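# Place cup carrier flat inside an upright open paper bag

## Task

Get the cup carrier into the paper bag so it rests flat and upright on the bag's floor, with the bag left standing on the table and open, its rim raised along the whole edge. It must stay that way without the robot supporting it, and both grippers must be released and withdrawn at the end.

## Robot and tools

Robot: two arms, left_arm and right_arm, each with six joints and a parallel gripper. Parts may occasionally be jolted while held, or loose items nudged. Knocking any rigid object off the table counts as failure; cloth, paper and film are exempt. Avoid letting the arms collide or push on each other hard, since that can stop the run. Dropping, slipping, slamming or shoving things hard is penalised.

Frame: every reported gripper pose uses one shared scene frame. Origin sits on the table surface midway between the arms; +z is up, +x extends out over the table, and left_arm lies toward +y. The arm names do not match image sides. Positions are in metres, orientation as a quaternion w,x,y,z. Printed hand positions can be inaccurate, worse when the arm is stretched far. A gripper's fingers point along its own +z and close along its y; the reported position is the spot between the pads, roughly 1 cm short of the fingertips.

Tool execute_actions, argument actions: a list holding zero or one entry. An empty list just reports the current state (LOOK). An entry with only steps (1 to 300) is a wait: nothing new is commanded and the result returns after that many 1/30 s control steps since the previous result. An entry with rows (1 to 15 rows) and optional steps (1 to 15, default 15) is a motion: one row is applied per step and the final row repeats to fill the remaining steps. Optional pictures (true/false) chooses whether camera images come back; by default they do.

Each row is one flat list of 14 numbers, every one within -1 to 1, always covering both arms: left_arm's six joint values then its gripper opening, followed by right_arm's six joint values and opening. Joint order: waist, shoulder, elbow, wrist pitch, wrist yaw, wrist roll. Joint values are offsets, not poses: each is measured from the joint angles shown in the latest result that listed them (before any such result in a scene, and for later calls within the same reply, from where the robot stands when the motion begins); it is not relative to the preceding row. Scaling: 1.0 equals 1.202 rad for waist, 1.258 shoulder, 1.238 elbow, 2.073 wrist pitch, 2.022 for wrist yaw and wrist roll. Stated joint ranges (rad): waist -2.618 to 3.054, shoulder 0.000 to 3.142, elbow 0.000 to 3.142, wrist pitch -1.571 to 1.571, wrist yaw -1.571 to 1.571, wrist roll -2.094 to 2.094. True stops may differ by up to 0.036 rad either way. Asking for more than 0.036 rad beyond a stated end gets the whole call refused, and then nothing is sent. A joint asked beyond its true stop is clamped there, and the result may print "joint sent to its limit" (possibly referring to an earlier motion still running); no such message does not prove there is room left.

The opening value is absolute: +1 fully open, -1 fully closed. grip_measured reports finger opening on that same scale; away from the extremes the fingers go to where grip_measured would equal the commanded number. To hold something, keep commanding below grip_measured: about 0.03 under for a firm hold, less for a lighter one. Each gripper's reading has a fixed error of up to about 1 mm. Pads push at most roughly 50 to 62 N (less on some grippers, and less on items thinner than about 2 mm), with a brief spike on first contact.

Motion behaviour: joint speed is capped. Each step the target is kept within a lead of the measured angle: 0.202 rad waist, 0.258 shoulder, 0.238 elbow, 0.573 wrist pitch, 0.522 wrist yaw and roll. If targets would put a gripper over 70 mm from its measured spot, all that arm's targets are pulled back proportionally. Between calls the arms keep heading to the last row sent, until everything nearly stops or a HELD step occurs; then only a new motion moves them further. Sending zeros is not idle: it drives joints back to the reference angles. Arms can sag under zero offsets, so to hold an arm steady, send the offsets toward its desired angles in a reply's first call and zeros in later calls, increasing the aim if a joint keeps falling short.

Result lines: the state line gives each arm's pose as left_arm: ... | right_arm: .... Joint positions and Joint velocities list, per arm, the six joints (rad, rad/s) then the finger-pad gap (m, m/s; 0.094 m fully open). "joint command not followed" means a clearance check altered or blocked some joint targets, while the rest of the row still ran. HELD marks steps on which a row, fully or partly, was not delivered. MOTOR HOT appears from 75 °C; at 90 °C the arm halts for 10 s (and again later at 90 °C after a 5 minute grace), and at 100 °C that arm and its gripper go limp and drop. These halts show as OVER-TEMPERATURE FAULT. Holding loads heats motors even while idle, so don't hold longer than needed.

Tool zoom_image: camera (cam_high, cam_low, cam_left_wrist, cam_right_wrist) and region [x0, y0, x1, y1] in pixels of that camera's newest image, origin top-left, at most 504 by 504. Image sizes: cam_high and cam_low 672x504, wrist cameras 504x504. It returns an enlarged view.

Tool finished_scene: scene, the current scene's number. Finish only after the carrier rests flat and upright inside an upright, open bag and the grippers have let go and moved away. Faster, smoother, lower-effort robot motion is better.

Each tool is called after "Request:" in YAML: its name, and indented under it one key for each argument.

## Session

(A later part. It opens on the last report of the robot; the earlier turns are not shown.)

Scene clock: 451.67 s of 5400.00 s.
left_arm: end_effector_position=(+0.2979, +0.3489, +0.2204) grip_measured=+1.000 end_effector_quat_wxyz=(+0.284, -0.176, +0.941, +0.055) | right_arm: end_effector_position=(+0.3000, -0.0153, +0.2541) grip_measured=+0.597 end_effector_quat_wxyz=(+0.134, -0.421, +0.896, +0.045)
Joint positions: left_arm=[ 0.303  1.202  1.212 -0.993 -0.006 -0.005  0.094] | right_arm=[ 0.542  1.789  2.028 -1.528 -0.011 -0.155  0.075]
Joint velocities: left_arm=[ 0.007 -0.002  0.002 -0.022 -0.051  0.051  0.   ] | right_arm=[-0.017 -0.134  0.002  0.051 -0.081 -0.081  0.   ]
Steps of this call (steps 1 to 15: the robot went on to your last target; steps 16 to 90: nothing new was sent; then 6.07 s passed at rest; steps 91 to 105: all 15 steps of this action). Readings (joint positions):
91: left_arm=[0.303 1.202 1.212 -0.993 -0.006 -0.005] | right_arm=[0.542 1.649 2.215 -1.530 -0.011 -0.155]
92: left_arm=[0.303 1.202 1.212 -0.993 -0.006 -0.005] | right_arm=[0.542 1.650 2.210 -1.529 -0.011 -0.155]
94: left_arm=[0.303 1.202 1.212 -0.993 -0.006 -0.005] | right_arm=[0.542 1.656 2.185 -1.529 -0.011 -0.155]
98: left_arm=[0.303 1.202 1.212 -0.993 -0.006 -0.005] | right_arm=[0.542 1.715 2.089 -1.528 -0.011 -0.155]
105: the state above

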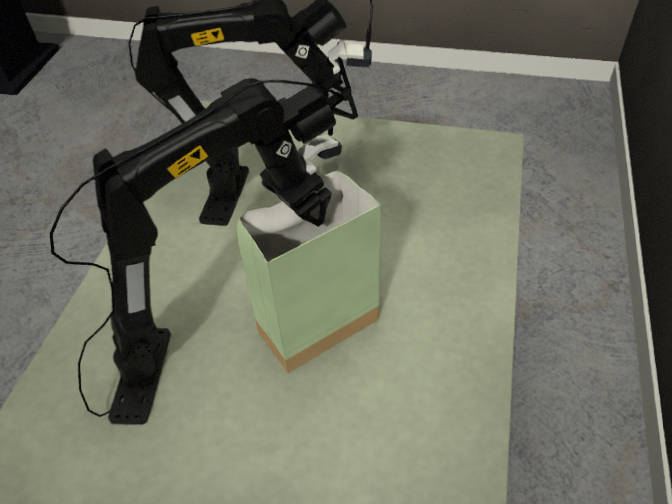

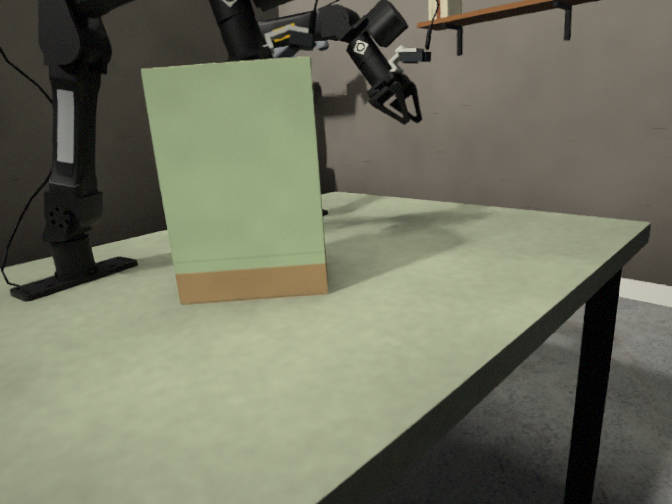

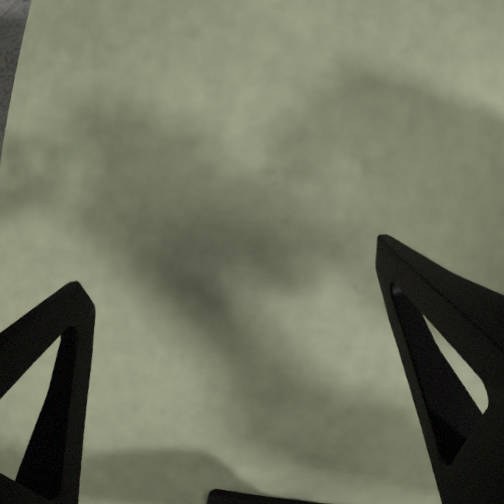

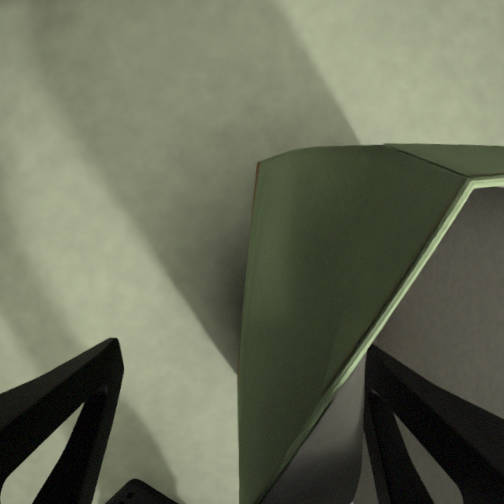

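Request:
execute_actions:
  actions:
    - {"rows":[[0,0,0,0,0,0,1,0,0,0.005,0,0,0,0.45],[0,0,0,0,0,0,1,0,0,0.005,0,0,0,0.3],[0,0,0,0,0,0,1,-0.01,0,0.005,0,0,0,0.15],[0,0,0,0,0,0,1,-0.01,0,0.005,0,0,0,0],[0,0,0,0,0,0,1,-0.02,0,0.005,0,0,0,-0.15],[0,0,0,0,0,0,1,-0.02,0,0.005,0,0,0,-0.3],[0,0,0,0,0,0,1,-0.02,0,0.005,0,0,0,-0.45],[0,0,0,0,0,0,1,-0.02,0,0.005,0,0,0,-0.6]]}

Scene clock: 459.80 s of 5400.00 s.
left_arm: end_effector_position=(+0.2979, +0.3489, +0.2204) grip_measured=+1.000 end_effector_quat_wxyz=(+0.284, -0.176, +0.941, +0.055) | right_arm: end_effector_position=(+0.3032, -0.0202, +0.2564) grip_measured=-0.597 end_effector_quat_wxyz=(+0.137, -0.414, +0.899, +0.045)
Joint positions: left_arm=[ 0.303  1.202  1.212 -0.993 -0.006 -0.005  0.094] | right_arm=[ 0.527  1.783  2.028 -1.528 -0.011 -0.155  0.019]
Joint velocities: left_arm=[-0.002  0.002 -0.012  0.007  0.051 -0.037  0.   ] | right_arm=[ 0.002  0.012 -0.017 -0.037  0.022 -0.007  0.   ]
Steps of this call (steps 1 to 15: the robot went on to your last target; steps 16 to 90: nothing new was sent; then 4.63 s passed at rest; steps 91 to 105: all 15 steps of this action). Readings (joint positions):
91: left_arm=[0.303 1.202 1.212 -0.993 -0.006 -0.005] | right_arm=[0.542 1.783 2.028 -1.528 -0.011 -0.155]
92: left_arm=[0.303 1.202 1.212 -0.993 -0.006 -0.005] | right_arm=[0.542 1.783 2.028 -1.528 -0.011 -0.155]
94: left_arm=[0.303 1.202 1.212 -0.993 -0.006 -0.005] | right_arm=[0.542 1.783 2.028 -1.528 -0.011 -0.155]
98: left_arm=[0.303 1.202 1.212 -0.993 -0.006 -0.005] | right_arm=[0.531 1.783 2.028 -1.528 -0.011 -0.155]
105: the state above

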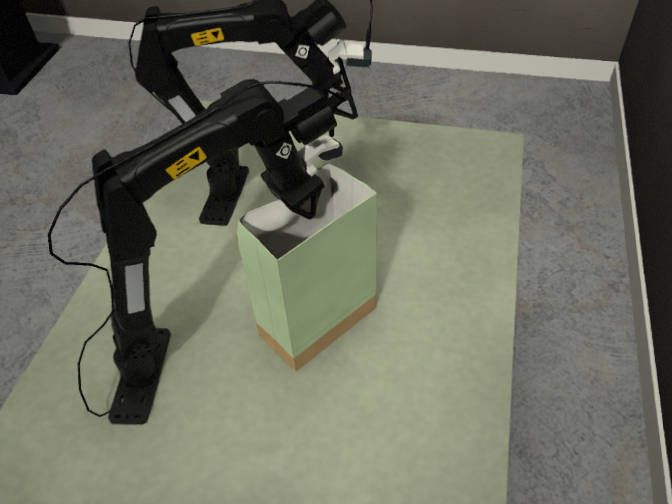

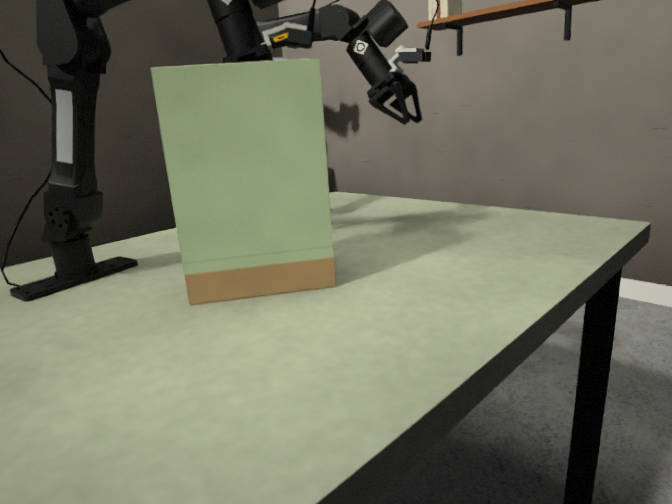

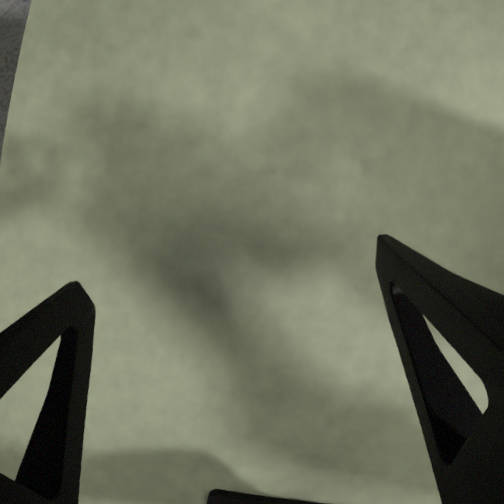

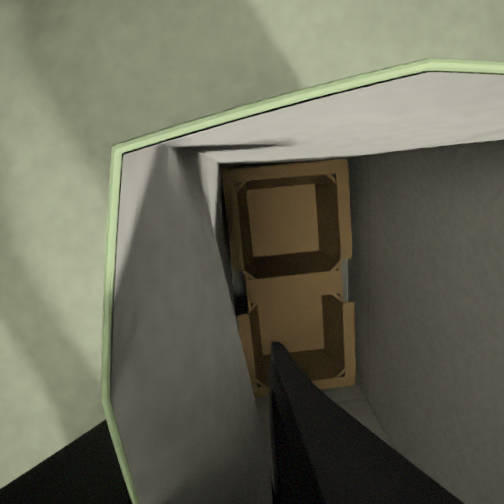

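Request:
execute_actions:
  actions:
    - {"rows":[[0,0,0,0,0,0,1,0,0,0.005,0,0,0,-0.7],[0,0,0,0,0,0,1,0,0,0.005,0,0,0,-0.8],[0,0,0,0,0,0,1,0,0,0.005,0,0,0,-0.9],[0,0,0,0,0,0,1,0,0,0.005,0,0,0,-1],[0,0,0,0,0,0,1,0,0,0.005,0,0,0,-1],[0,0,0,0,0,0,1,0,0,0.005,0,0,0,-1],[0,0,0,0,0,0,1,0,0,0.005,0,0,0,-1],[0,0,0,0,0,0,1,0,-0.01,0.02,0,0,0,-1],[0,0,0,0,0,0,1,0,-0.01,0.03,0,0,0,-1],[0,0,0,0,0,0,1,0,-0.02,0.04,0,0,0,-1]]}

Scene clock: 468.60 s of 5400.00 s.
left_arm: end_effector_position=(+0.2979, +0.3489, +0.2204) grip_measured=+1.000 end_effector_quat_wxyz=(+0.284, -0.176, +0.941, +0.055) | right_arm: end_effector_position=(+0.3048, -0.0189, +0.2619) grip_measured=-0.941 end_effector_quat_wxyz=(+0.146, -0.413, +0.898, +0.047)
Joint positions: left_arm=[ 0.303  1.202  1.212 -0.993 -0.006 -0.005  0.094] | right_arm=[ 0.527  1.783  2.048 -1.528 -0.011 -0.155  0.003]
Joint velocities: left_arm=[-0.012 -0.002 -0.002 -0.022 -0.051  0.051  0.   ] | right_arm=[ 0.017 -0.002  0.012 -0.081 -0.066  0.022  0.   ]
Steps of this call (steps 1 to 15: the robot went on to your last target; steps 16 to 90: nothing new was sent; then 5.30 s passed at rest; steps 91 to 105: all 15 steps of this action). Readings (joint positions):
91: left_arm=[0.303 1.202 1.212 -0.993 -0.006 -0.005] | right_arm=[0.527 1.783 2.028 -1.528 -0.011 -0.155]
92: left_arm=[0.303 1.202 1.212 -0.993 -0.006 -0.005] | right_arm=[0.527 1.783 2.028 -1.528 -0.011 -0.155]
94: left_arm=[0.303 1.202 1.212 -0.993 -0.006 -0.005] | right_arm=[0.527 1.783 2.028 -1.528 -0.011 -0.155]
98: left_arm=[0.303 1.202 1.212 -0.993 -0.006 -0.005] | right_arm=[0.527 1.783 2.028 -1.528 -0.011 -0.155]
105: the state above

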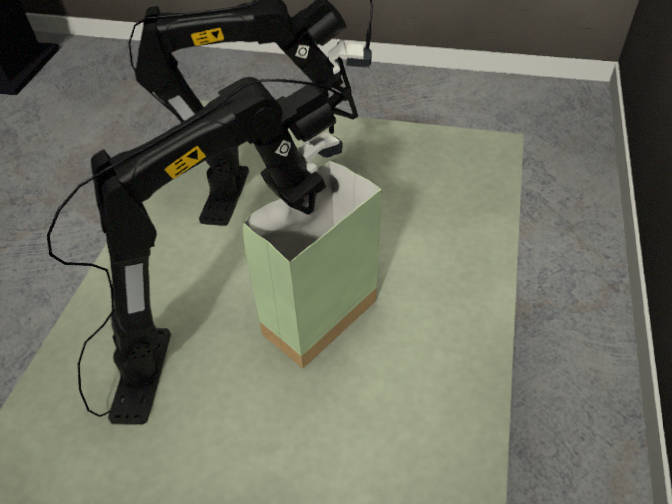

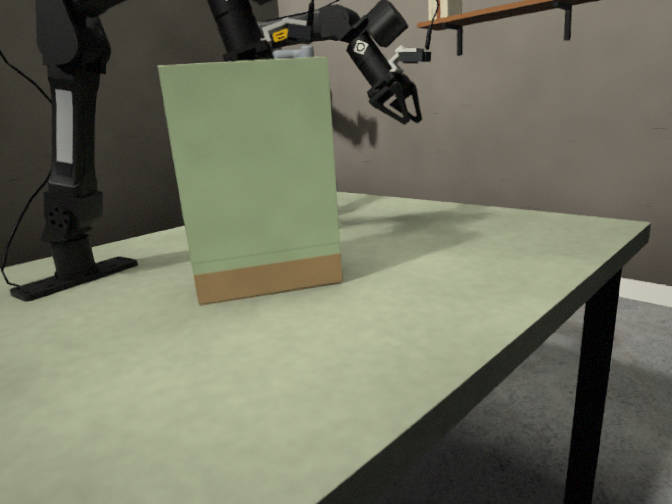

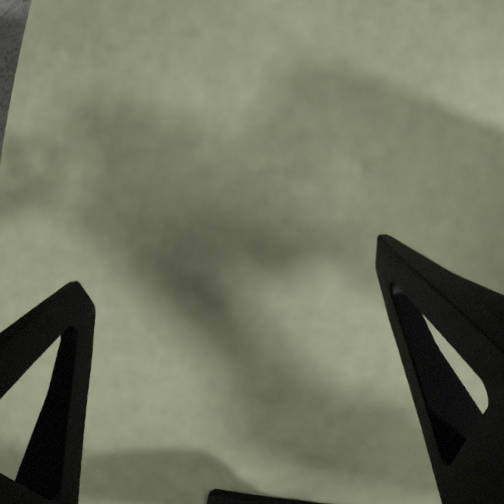

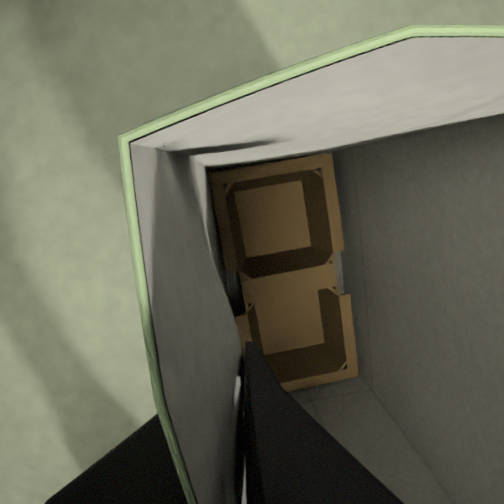

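Request:
execute_actions:
  actions:
    - {"rows":[[0,0,0,0,0,0,1,0,-0.02,0.03,0,0,0,-1],[0,0,0,0,0,0,1,0,-0.025,0.04,0,0,0,-1],[0,0,0,0,0,0,1,0,-0.03,0.05,0,0,0,-1],[0,0,0,0,0,0,1,0,-0.03,0.06,0,0,0,-1]]}

Request:
execute_actions:
  actions:
    - {"rows":[[0,0,0,0,0,0,1,0,0,0.02,0,0,0,-0.9],[0,0,0,0,0,0,1,0,0,0.02,0,0,0,-0.85],[0,0,0,0,0,0,1,0,0,0.02,0,0,0,-0.8],[0,0,0,0,0,0,1,0,0,0.02,0,0,0,-0.7],[0,0,0,0,0,0,1,0,0,0.02,0,0,0,-0.6],[0,0,0,0,0,0,1,0,0,0.02,0,0,0,-0.5]]}

Scene clock: 477.10 s of 5400.00 s.
left_arm: end_effector_position=(+0.2979, +0.3489, +0.2204) grip_measured=+1.000 end_effector_quat_wxyz=(+0.284, -0.176, +0.941, +0.055) | right_arm: end_effector_position=(+0.3062, -0.0176, +0.2815) grip_measured=-0.941 end_effector_quat_wxyz=(+0.175, -0.411, +0.893, +0.055)
Joint positions: left_arm=[ 0.303  1.202  1.212 -0.993 -0.006 -0.005  0.094] | right_arm=[ 0.527  1.765  2.093 -1.529 -0.011 -0.155  0.003]
Joint velocities: left_arm=[-0.022 -0.012 -0.027  0.007 -0.051 -0.066  0.   ] | right_arm=[ 0.002 -0.002  0.012 -0.007 -0.022  0.007  0.001]
Steps of this call (steps 1 to 15: the robot went on to your last target; steps 16 to 90: nothing new was sent; then 5.00 s passed at rest; steps 91 to 105: all 15 steps of this action). Readings (joint positions):
91: left_arm=[0.303 1.202 1.212 -0.993 -0.006 -0.005] | right_arm=[0.527 1.783 2.048 -1.528 -0.011 -0.155]
92: left_arm=[0.303 1.202 1.212 -0.993 -0.006 -0.005] | right_arm=[0.527 1.783 2.050 -1.529 -0.011 -0.155]
94: left_arm=[0.303 1.202 1.212 -0.993 -0.006 -0.005] | right_arm=[0.527 1.783 2.064 -1.529 -0.011 -0.155]
98: left_arm=[0.303 1.202 1.212 -0.993 -0.006 -0.005] | right_arm=[0.527 1.772 2.089 -1.529 -0.011 -0.155]
105: the state above

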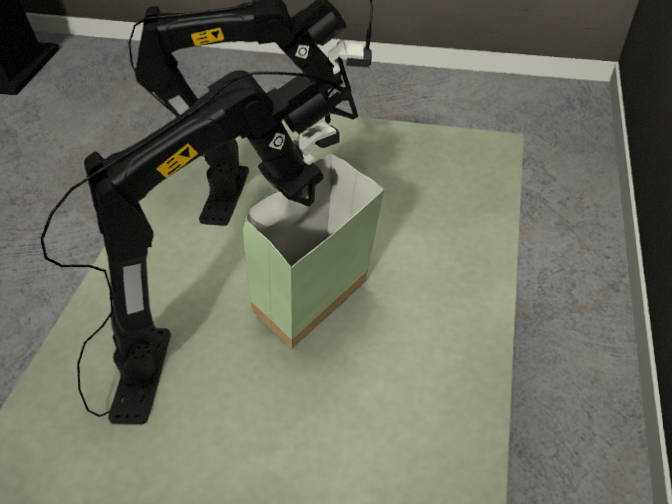

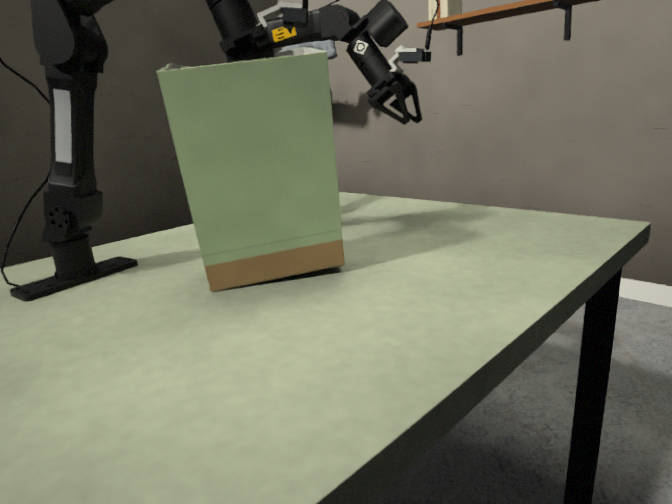

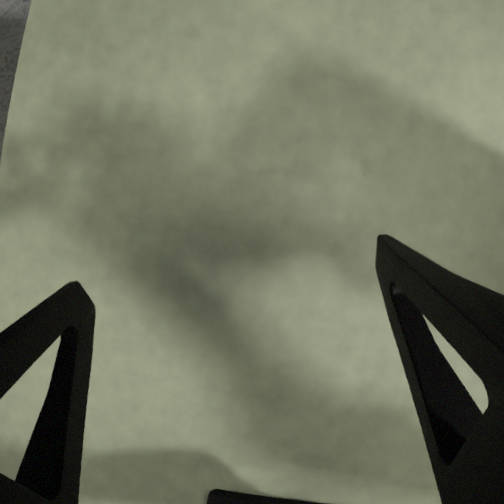

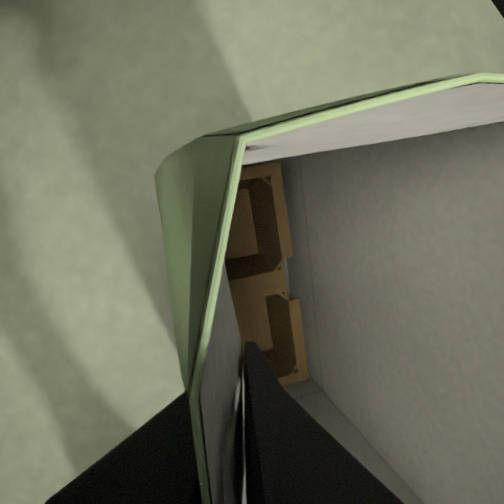

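Scene clock: 477.60 s of 5400.00 s.
left_arm: end_effector_position=(+0.2979, +0.3489, +0.2204) grip_measured=+1.000 end_effector_quat_wxyz=(+0.284, -0.176, +0.941, +0.055) | right_arm: end_effector_position=(+0.3062, -0.0176, +0.2815) grip_measured=-0.503 end_effector_quat_wxyz=(+0.175, -0.411, +0.893, +0.055)
Joint positions: left_arm=[ 0.303  1.202  1.212 -0.993 -0.006 -0.005  0.094] | right_arm=[ 0.527  1.765  2.093 -1.529 -0.011 -0.155  0.023]
Joint velocities: left_arm=[ 0.022 -0.022 -0.002 -0.007 -0.007  0.051  0.   ] | right_arm=[ 0.007 -0.007  0.007  0.037 -0.051  0.007  0.   ]
Steps of this call (steps 1 to 15: all 15 steps of this action). Readings (joint positions):
1: left_arm=[0.303 1.202 1.212 -0.993 -0.006 -0.005] | right_arm=[0.527 1.765 2.093 -1.529 -0.011 -0.155]
2: left_arm=[0.303 1.202 1.212 -0.993 -0.006 -0.005] | right_arm=[0.527 1.765 2.093 -1.529 -0.011 -0.155]
4: left_arm=[0.303 1.202 1.212 -0.993 -0.006 -0.005] | right_arm=[0.527 1.765 2.093 -1.529 -0.011 -0.155]
8: left_arm=[0.303 1.202 1.212 -0.993 -0.006 -0.005] | right_arm=[0.527 1.765 2.093 -1.529 -0.011 -0.155]
15: the state above

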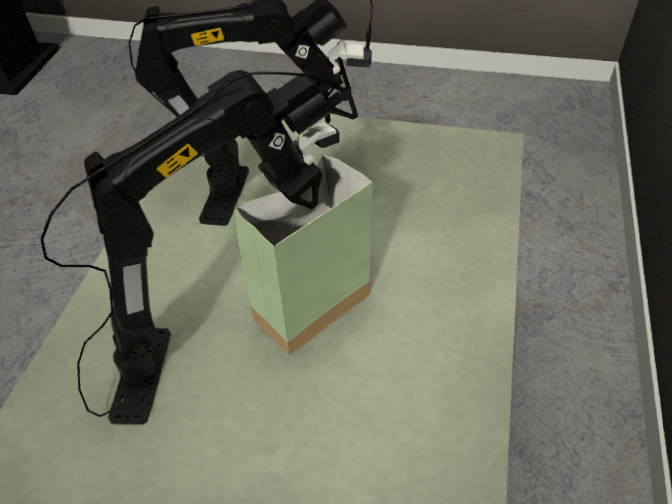

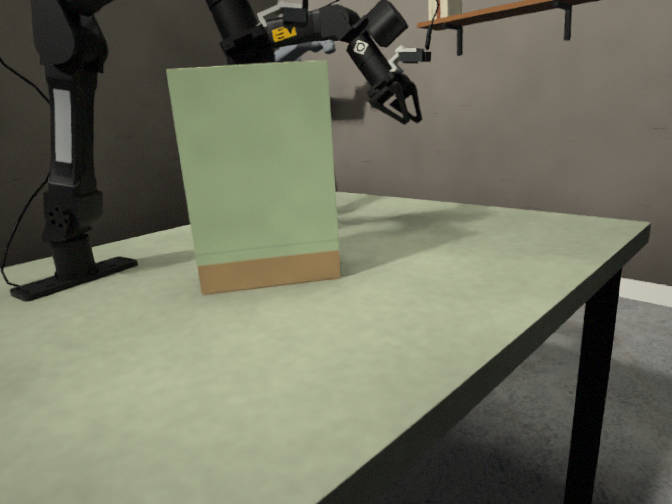

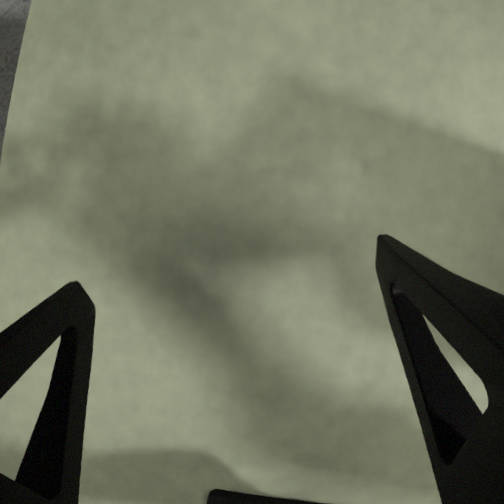

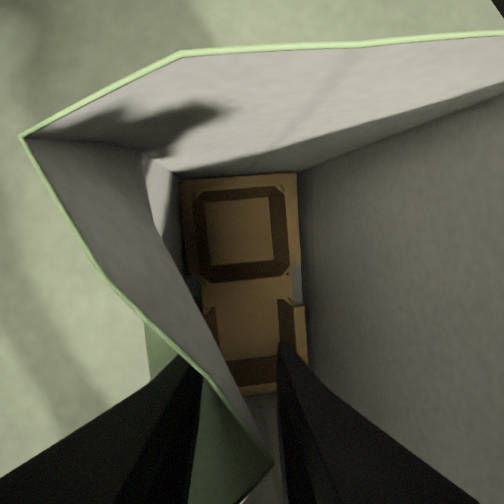

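Request:
execute_actions:
  actions:
    - {"rows":[[0,0,0,0,0,0,1,0.015,-0.02,0.04,0,0,0,-0.5],[0,0,0,0,0,0,1,0.015,-0.04,0.07,0,0,0,-0.5],[0,0,0,0,0,0,1,0.015,-0.06,0.1,0,0,0,-0.5],[0,0,0,0,0,0,1,0.015,-0.08,0.13,0,0,0,-0.5],[0,0,0,0,0,0,1,0.015,-0.11,0.16,0,0,0,-0.5],[0,0,0,0,0,0,1,0.015,-0.14,0.19,0,0,0,-0.5],[0,0,0,0,0,0,1,0.015,-0.17,0.2,0,0,0,-0.5]]}
  pictures: false

Request:
execute_actions:
  actions:
    - {"steps":15}

Scene clock: 486.37 s of 5400.00 s.
left_arm: end_effector_position=(+0.2979, +0.3489, +0.2204) grip_measured=+1.000 end_effector_quat_wxyz=(+0.284, -0.176, +0.941, +0.055) | right_arm: end_effector_position=(+0.2646, -0.0500, +0.4393) grip_measured=-0.503 end_effector_quat_wxyz=(+0.399, -0.385, +0.824, +0.120)
Joint positions: left_arm=[ 0.303  1.202  1.212 -0.993 -0.006 -0.005  0.094] | right_arm=[ 0.534  1.526  2.34  -1.527 -0.011 -0.155  0.023]
Joint velocities: left_arm=[ 0.002 -0.002 -0.017 -0.007 -0.007 -0.037  0.   ] | right_arm=[-0.002 -0.159  0.066 -0.037  0.11   0.007  0.   ]
Steps of this call (steps 1 to 15: the robot went on to your last target; steps 16 to 90: nothing new was sent; then 5.27 s passed at rest; steps 91 to 105: all 15 steps of this action). Readings (joint positions):
91: left_arm=[0.303 1.202 1.212 -0.993 -0.006 -0.005] | right_arm=[0.527 1.765 2.096 -1.530 -0.011 -0.155]
92: left_arm=[0.303 1.202 1.212 -0.993 -0.006 -0.005] | right_arm=[0.529 1.765 2.106 -1.531 -0.011 -0.155]
94: left_arm=[0.303 1.202 1.212 -0.993 -0.006 -0.005] | right_arm=[0.533 1.759 2.147 -1.531 -0.011 -0.155]
98: left_arm=[0.303 1.202 1.212 -0.993 -0.006 -0.005] | right_arm=[0.534 1.679 2.239 -1.528 -0.011 -0.155]
105: the state above

Scene clock: 486.87 s of 5400.00 s.
left_arm: end_effector_position=(+0.2979, +0.3489, +0.2204) grip_measured=+1.000 end_effector_quat_wxyz=(+0.284, -0.176, +0.941, +0.055) | right_arm: end_effector_position=(+0.2691, -0.0462, +0.4339) grip_measured=-0.503 end_effector_quat_wxyz=(+0.391, -0.386, +0.827, +0.117)
Joint positions: left_arm=[ 0.303  1.202  1.212 -0.993 -0.006 -0.005  0.094] | right_arm=[ 0.534  1.544  2.341 -1.527 -0.011 -0.155  0.023]
Joint velocities: left_arm=[ 0.007  0.002 -0.012  0.007  0.007 -0.037  0.   ] | right_arm=[ 0.012 -0.007 -0.002 -0.022  0.022  0.022 -0.001]
Steps of this call (steps 1 to 15: the robot went on to your last target). Readings (joint positions):
1: left_arm=[0.303 1.202 1.212 -0.993 -0.006 -0.005] | right_arm=[0.534 1.523 2.341 -1.527 -0.011 -0.155]
2: left_arm=[0.303 1.202 1.212 -0.993 -0.006 -0.005] | right_arm=[0.534 1.524 2.341 -1.527 -0.011 -0.155]
4: left_arm=[0.303 1.202 1.212 -0.993 -0.006 -0.005] | right_arm=[0.534 1.534 2.341 -1.527 -0.011 -0.155]
8: left_arm=[0.303 1.202 1.212 -0.993 -0.006 -0.005] | right_arm=[0.534 1.544 2.341 -1.527 -0.011 -0.155]
15: the state above

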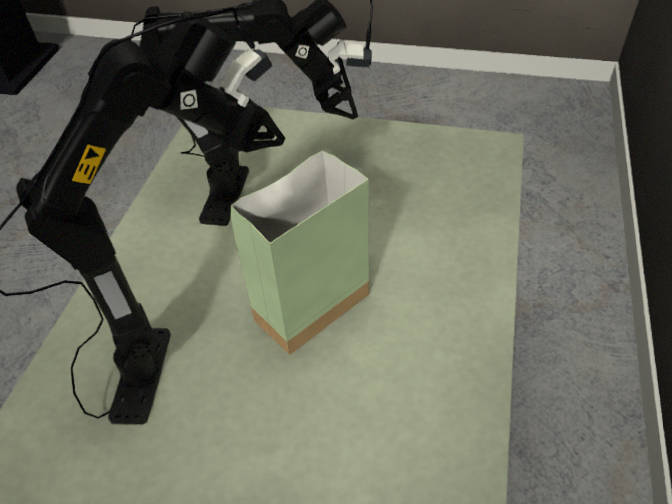

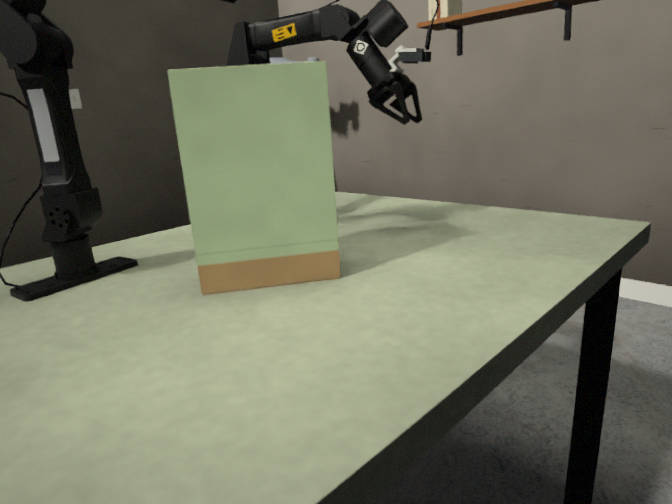

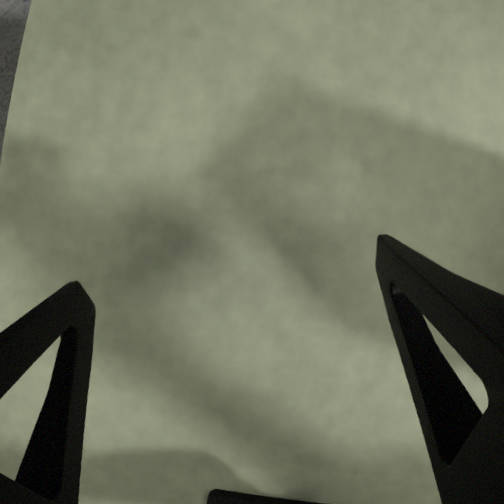

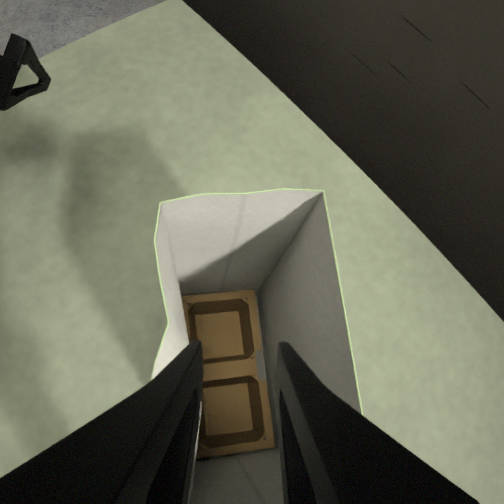

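Rim is restored. Move clear.

Request:
execute_actions:
  actions:
    - {"rows":[[0,0,0,0,0,0,1,-0.05,-0.1,0,0,0,0,0],[0,0,0,0,0,0,1,-0.1,-0.2,0,0,0,0,0],[0,0,0,0,0,0,1,-0.2,-0.3,0,0,0,0,0],[0,0,0,0,0,0,1,-0.4,-0.35,0,0,0,0,0],[0,0,0,0,0,0,1,-0.9,-0.35,-0.2,0,0,0,0]]}
  pictures: false

Request:
execute_actions:
  actions:
    - {"steps":30}

Scene clock: 492.43 s of 5400.00 s.
left_arm: end_effector_position=(+0.2979, +0.3489, +0.2204) grip_measured=+1.000 end_effector_quat_wxyz=(+0.284, -0.176, +0.941, +0.055) | right_arm: end_effector_position=(+0.2077, -0.2890, +0.4823) grip_measured=-0.003 end_effector_quat_wxyz=(+0.521, -0.001, +0.850, -0.079)
Joint positions: left_arm=[ 0.303  1.202  1.212 -0.993 -0.006 -0.005  0.094] | right_arm=[-0.338  1.072  2.125 -1.515 -0.008 -0.155  0.047]
Joint velocities: left_arm=[-0.002 -0.012 -0.007  0.007 -0.037 -0.051  0.   ] | right_arm=[-2.151  0.139 -0.09   0.066  0.051  0.051  0.001]
Steps of this call (steps 1 to 15: the robot went on to your last target; steps 16 to 90: nothing new was sent; then 2.07 s passed at rest; steps 91 to 105: all 15 steps of this action). Readings (joint positions):
91: left_arm=[0.303 1.202 1.212 -0.993 -0.006 -0.005] | right_arm=[0.527 1.535 2.338 -1.525 -0.015 -0.155]
92: left_arm=[0.303 1.202 1.212 -0.993 -0.006 -0.005] | right_arm=[0.509 1.517 2.329 -1.525 -0.016 -0.155]
94: left_arm=[0.303 1.202 1.212 -0.993 -0.006 -0.005] | right_arm=[0.439 1.464 2.324 -1.524 -0.018 -0.155]
98: left_arm=[0.303 1.202 1.212 -0.993 -0.006 -0.005] | right_arm=[0.190 1.223 2.146 -1.505 -0.015 -0.155]
105: the state above

Scene clock: 493.43 s of 5400.00 s.
left_arm: end_effector_position=(+0.2979, +0.3489, +0.2204) grip_measured=+1.000 end_effector_quat_wxyz=(+0.284, -0.176, +0.941, +0.055) | right_arm: end_effector_position=(+0.2084, -0.3285, +0.4735) grip_measured=-0.003 end_effector_quat_wxyz=(+0.494, +0.085, +0.856, -0.126)
Joint positions: left_arm=[ 0.303  1.202  1.212 -0.993 -0.006 -0.005  0.094] | right_arm=[-0.537  1.095  2.109 -1.515 -0.006 -0.155  0.047]
Joint velocities: left_arm=[-0.007  0.002  0.007 -0.037  0.037 -0.081  0.   ] | right_arm=[-0.002 -0.012 -0.002  0.022  0.037 -0.007  0.   ]
Steps of this call (steps 1 to 30: the robot went on to your last target). Readings (joint positions):
1: left_arm=[0.303 1.202 1.212 -0.993 -0.006 -0.005] | right_arm=[-0.413 1.076 2.122 -1.515 -0.009 -0.155]
2: left_arm=[0.303 1.202 1.212 -0.993 -0.006 -0.005] | right_arm=[-0.472 1.081 2.118 -1.515 -0.007 -0.155]
4: left_arm=[0.303 1.202 1.212 -0.993 -0.006 -0.005] | right_arm=[-0.522 1.089 2.112 -1.515 -0.006 -0.155]
8: left_arm=[0.303 1.202 1.212 -0.993 -0.006 -0.005] | right_arm=[-0.536 1.095 2.109 -1.515 -0.006 -0.155]
30: the state above
All arms were judged still, so your last target was given up. Only a new action makes them travel on or press farther. Fingers that are still opening or closing keep moving.

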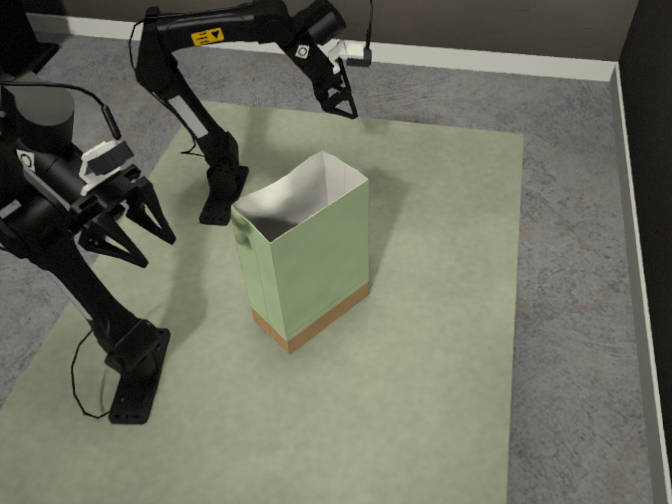

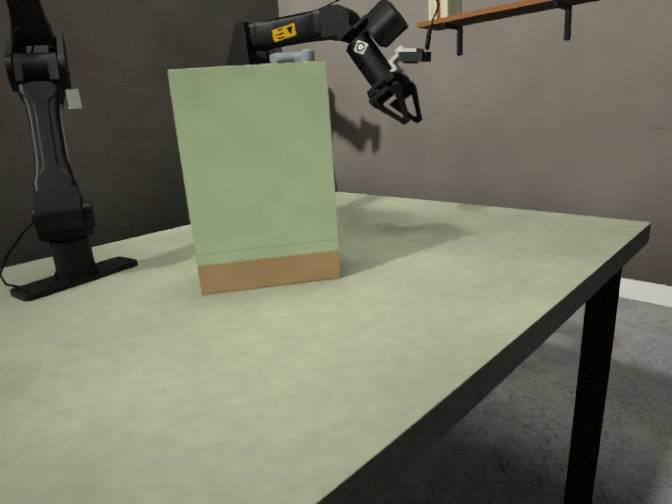

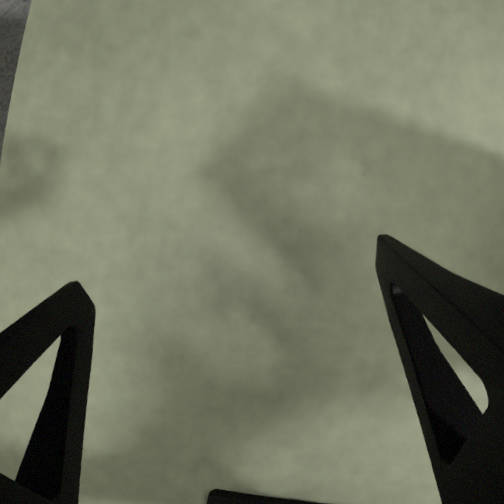

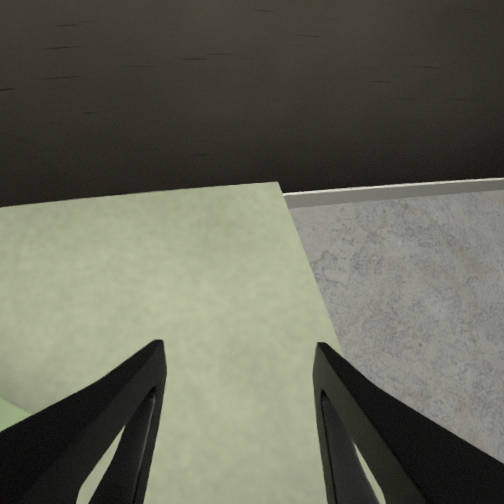

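Request:
finished_scene:
  scene: 1

The scene is finished: the task was done.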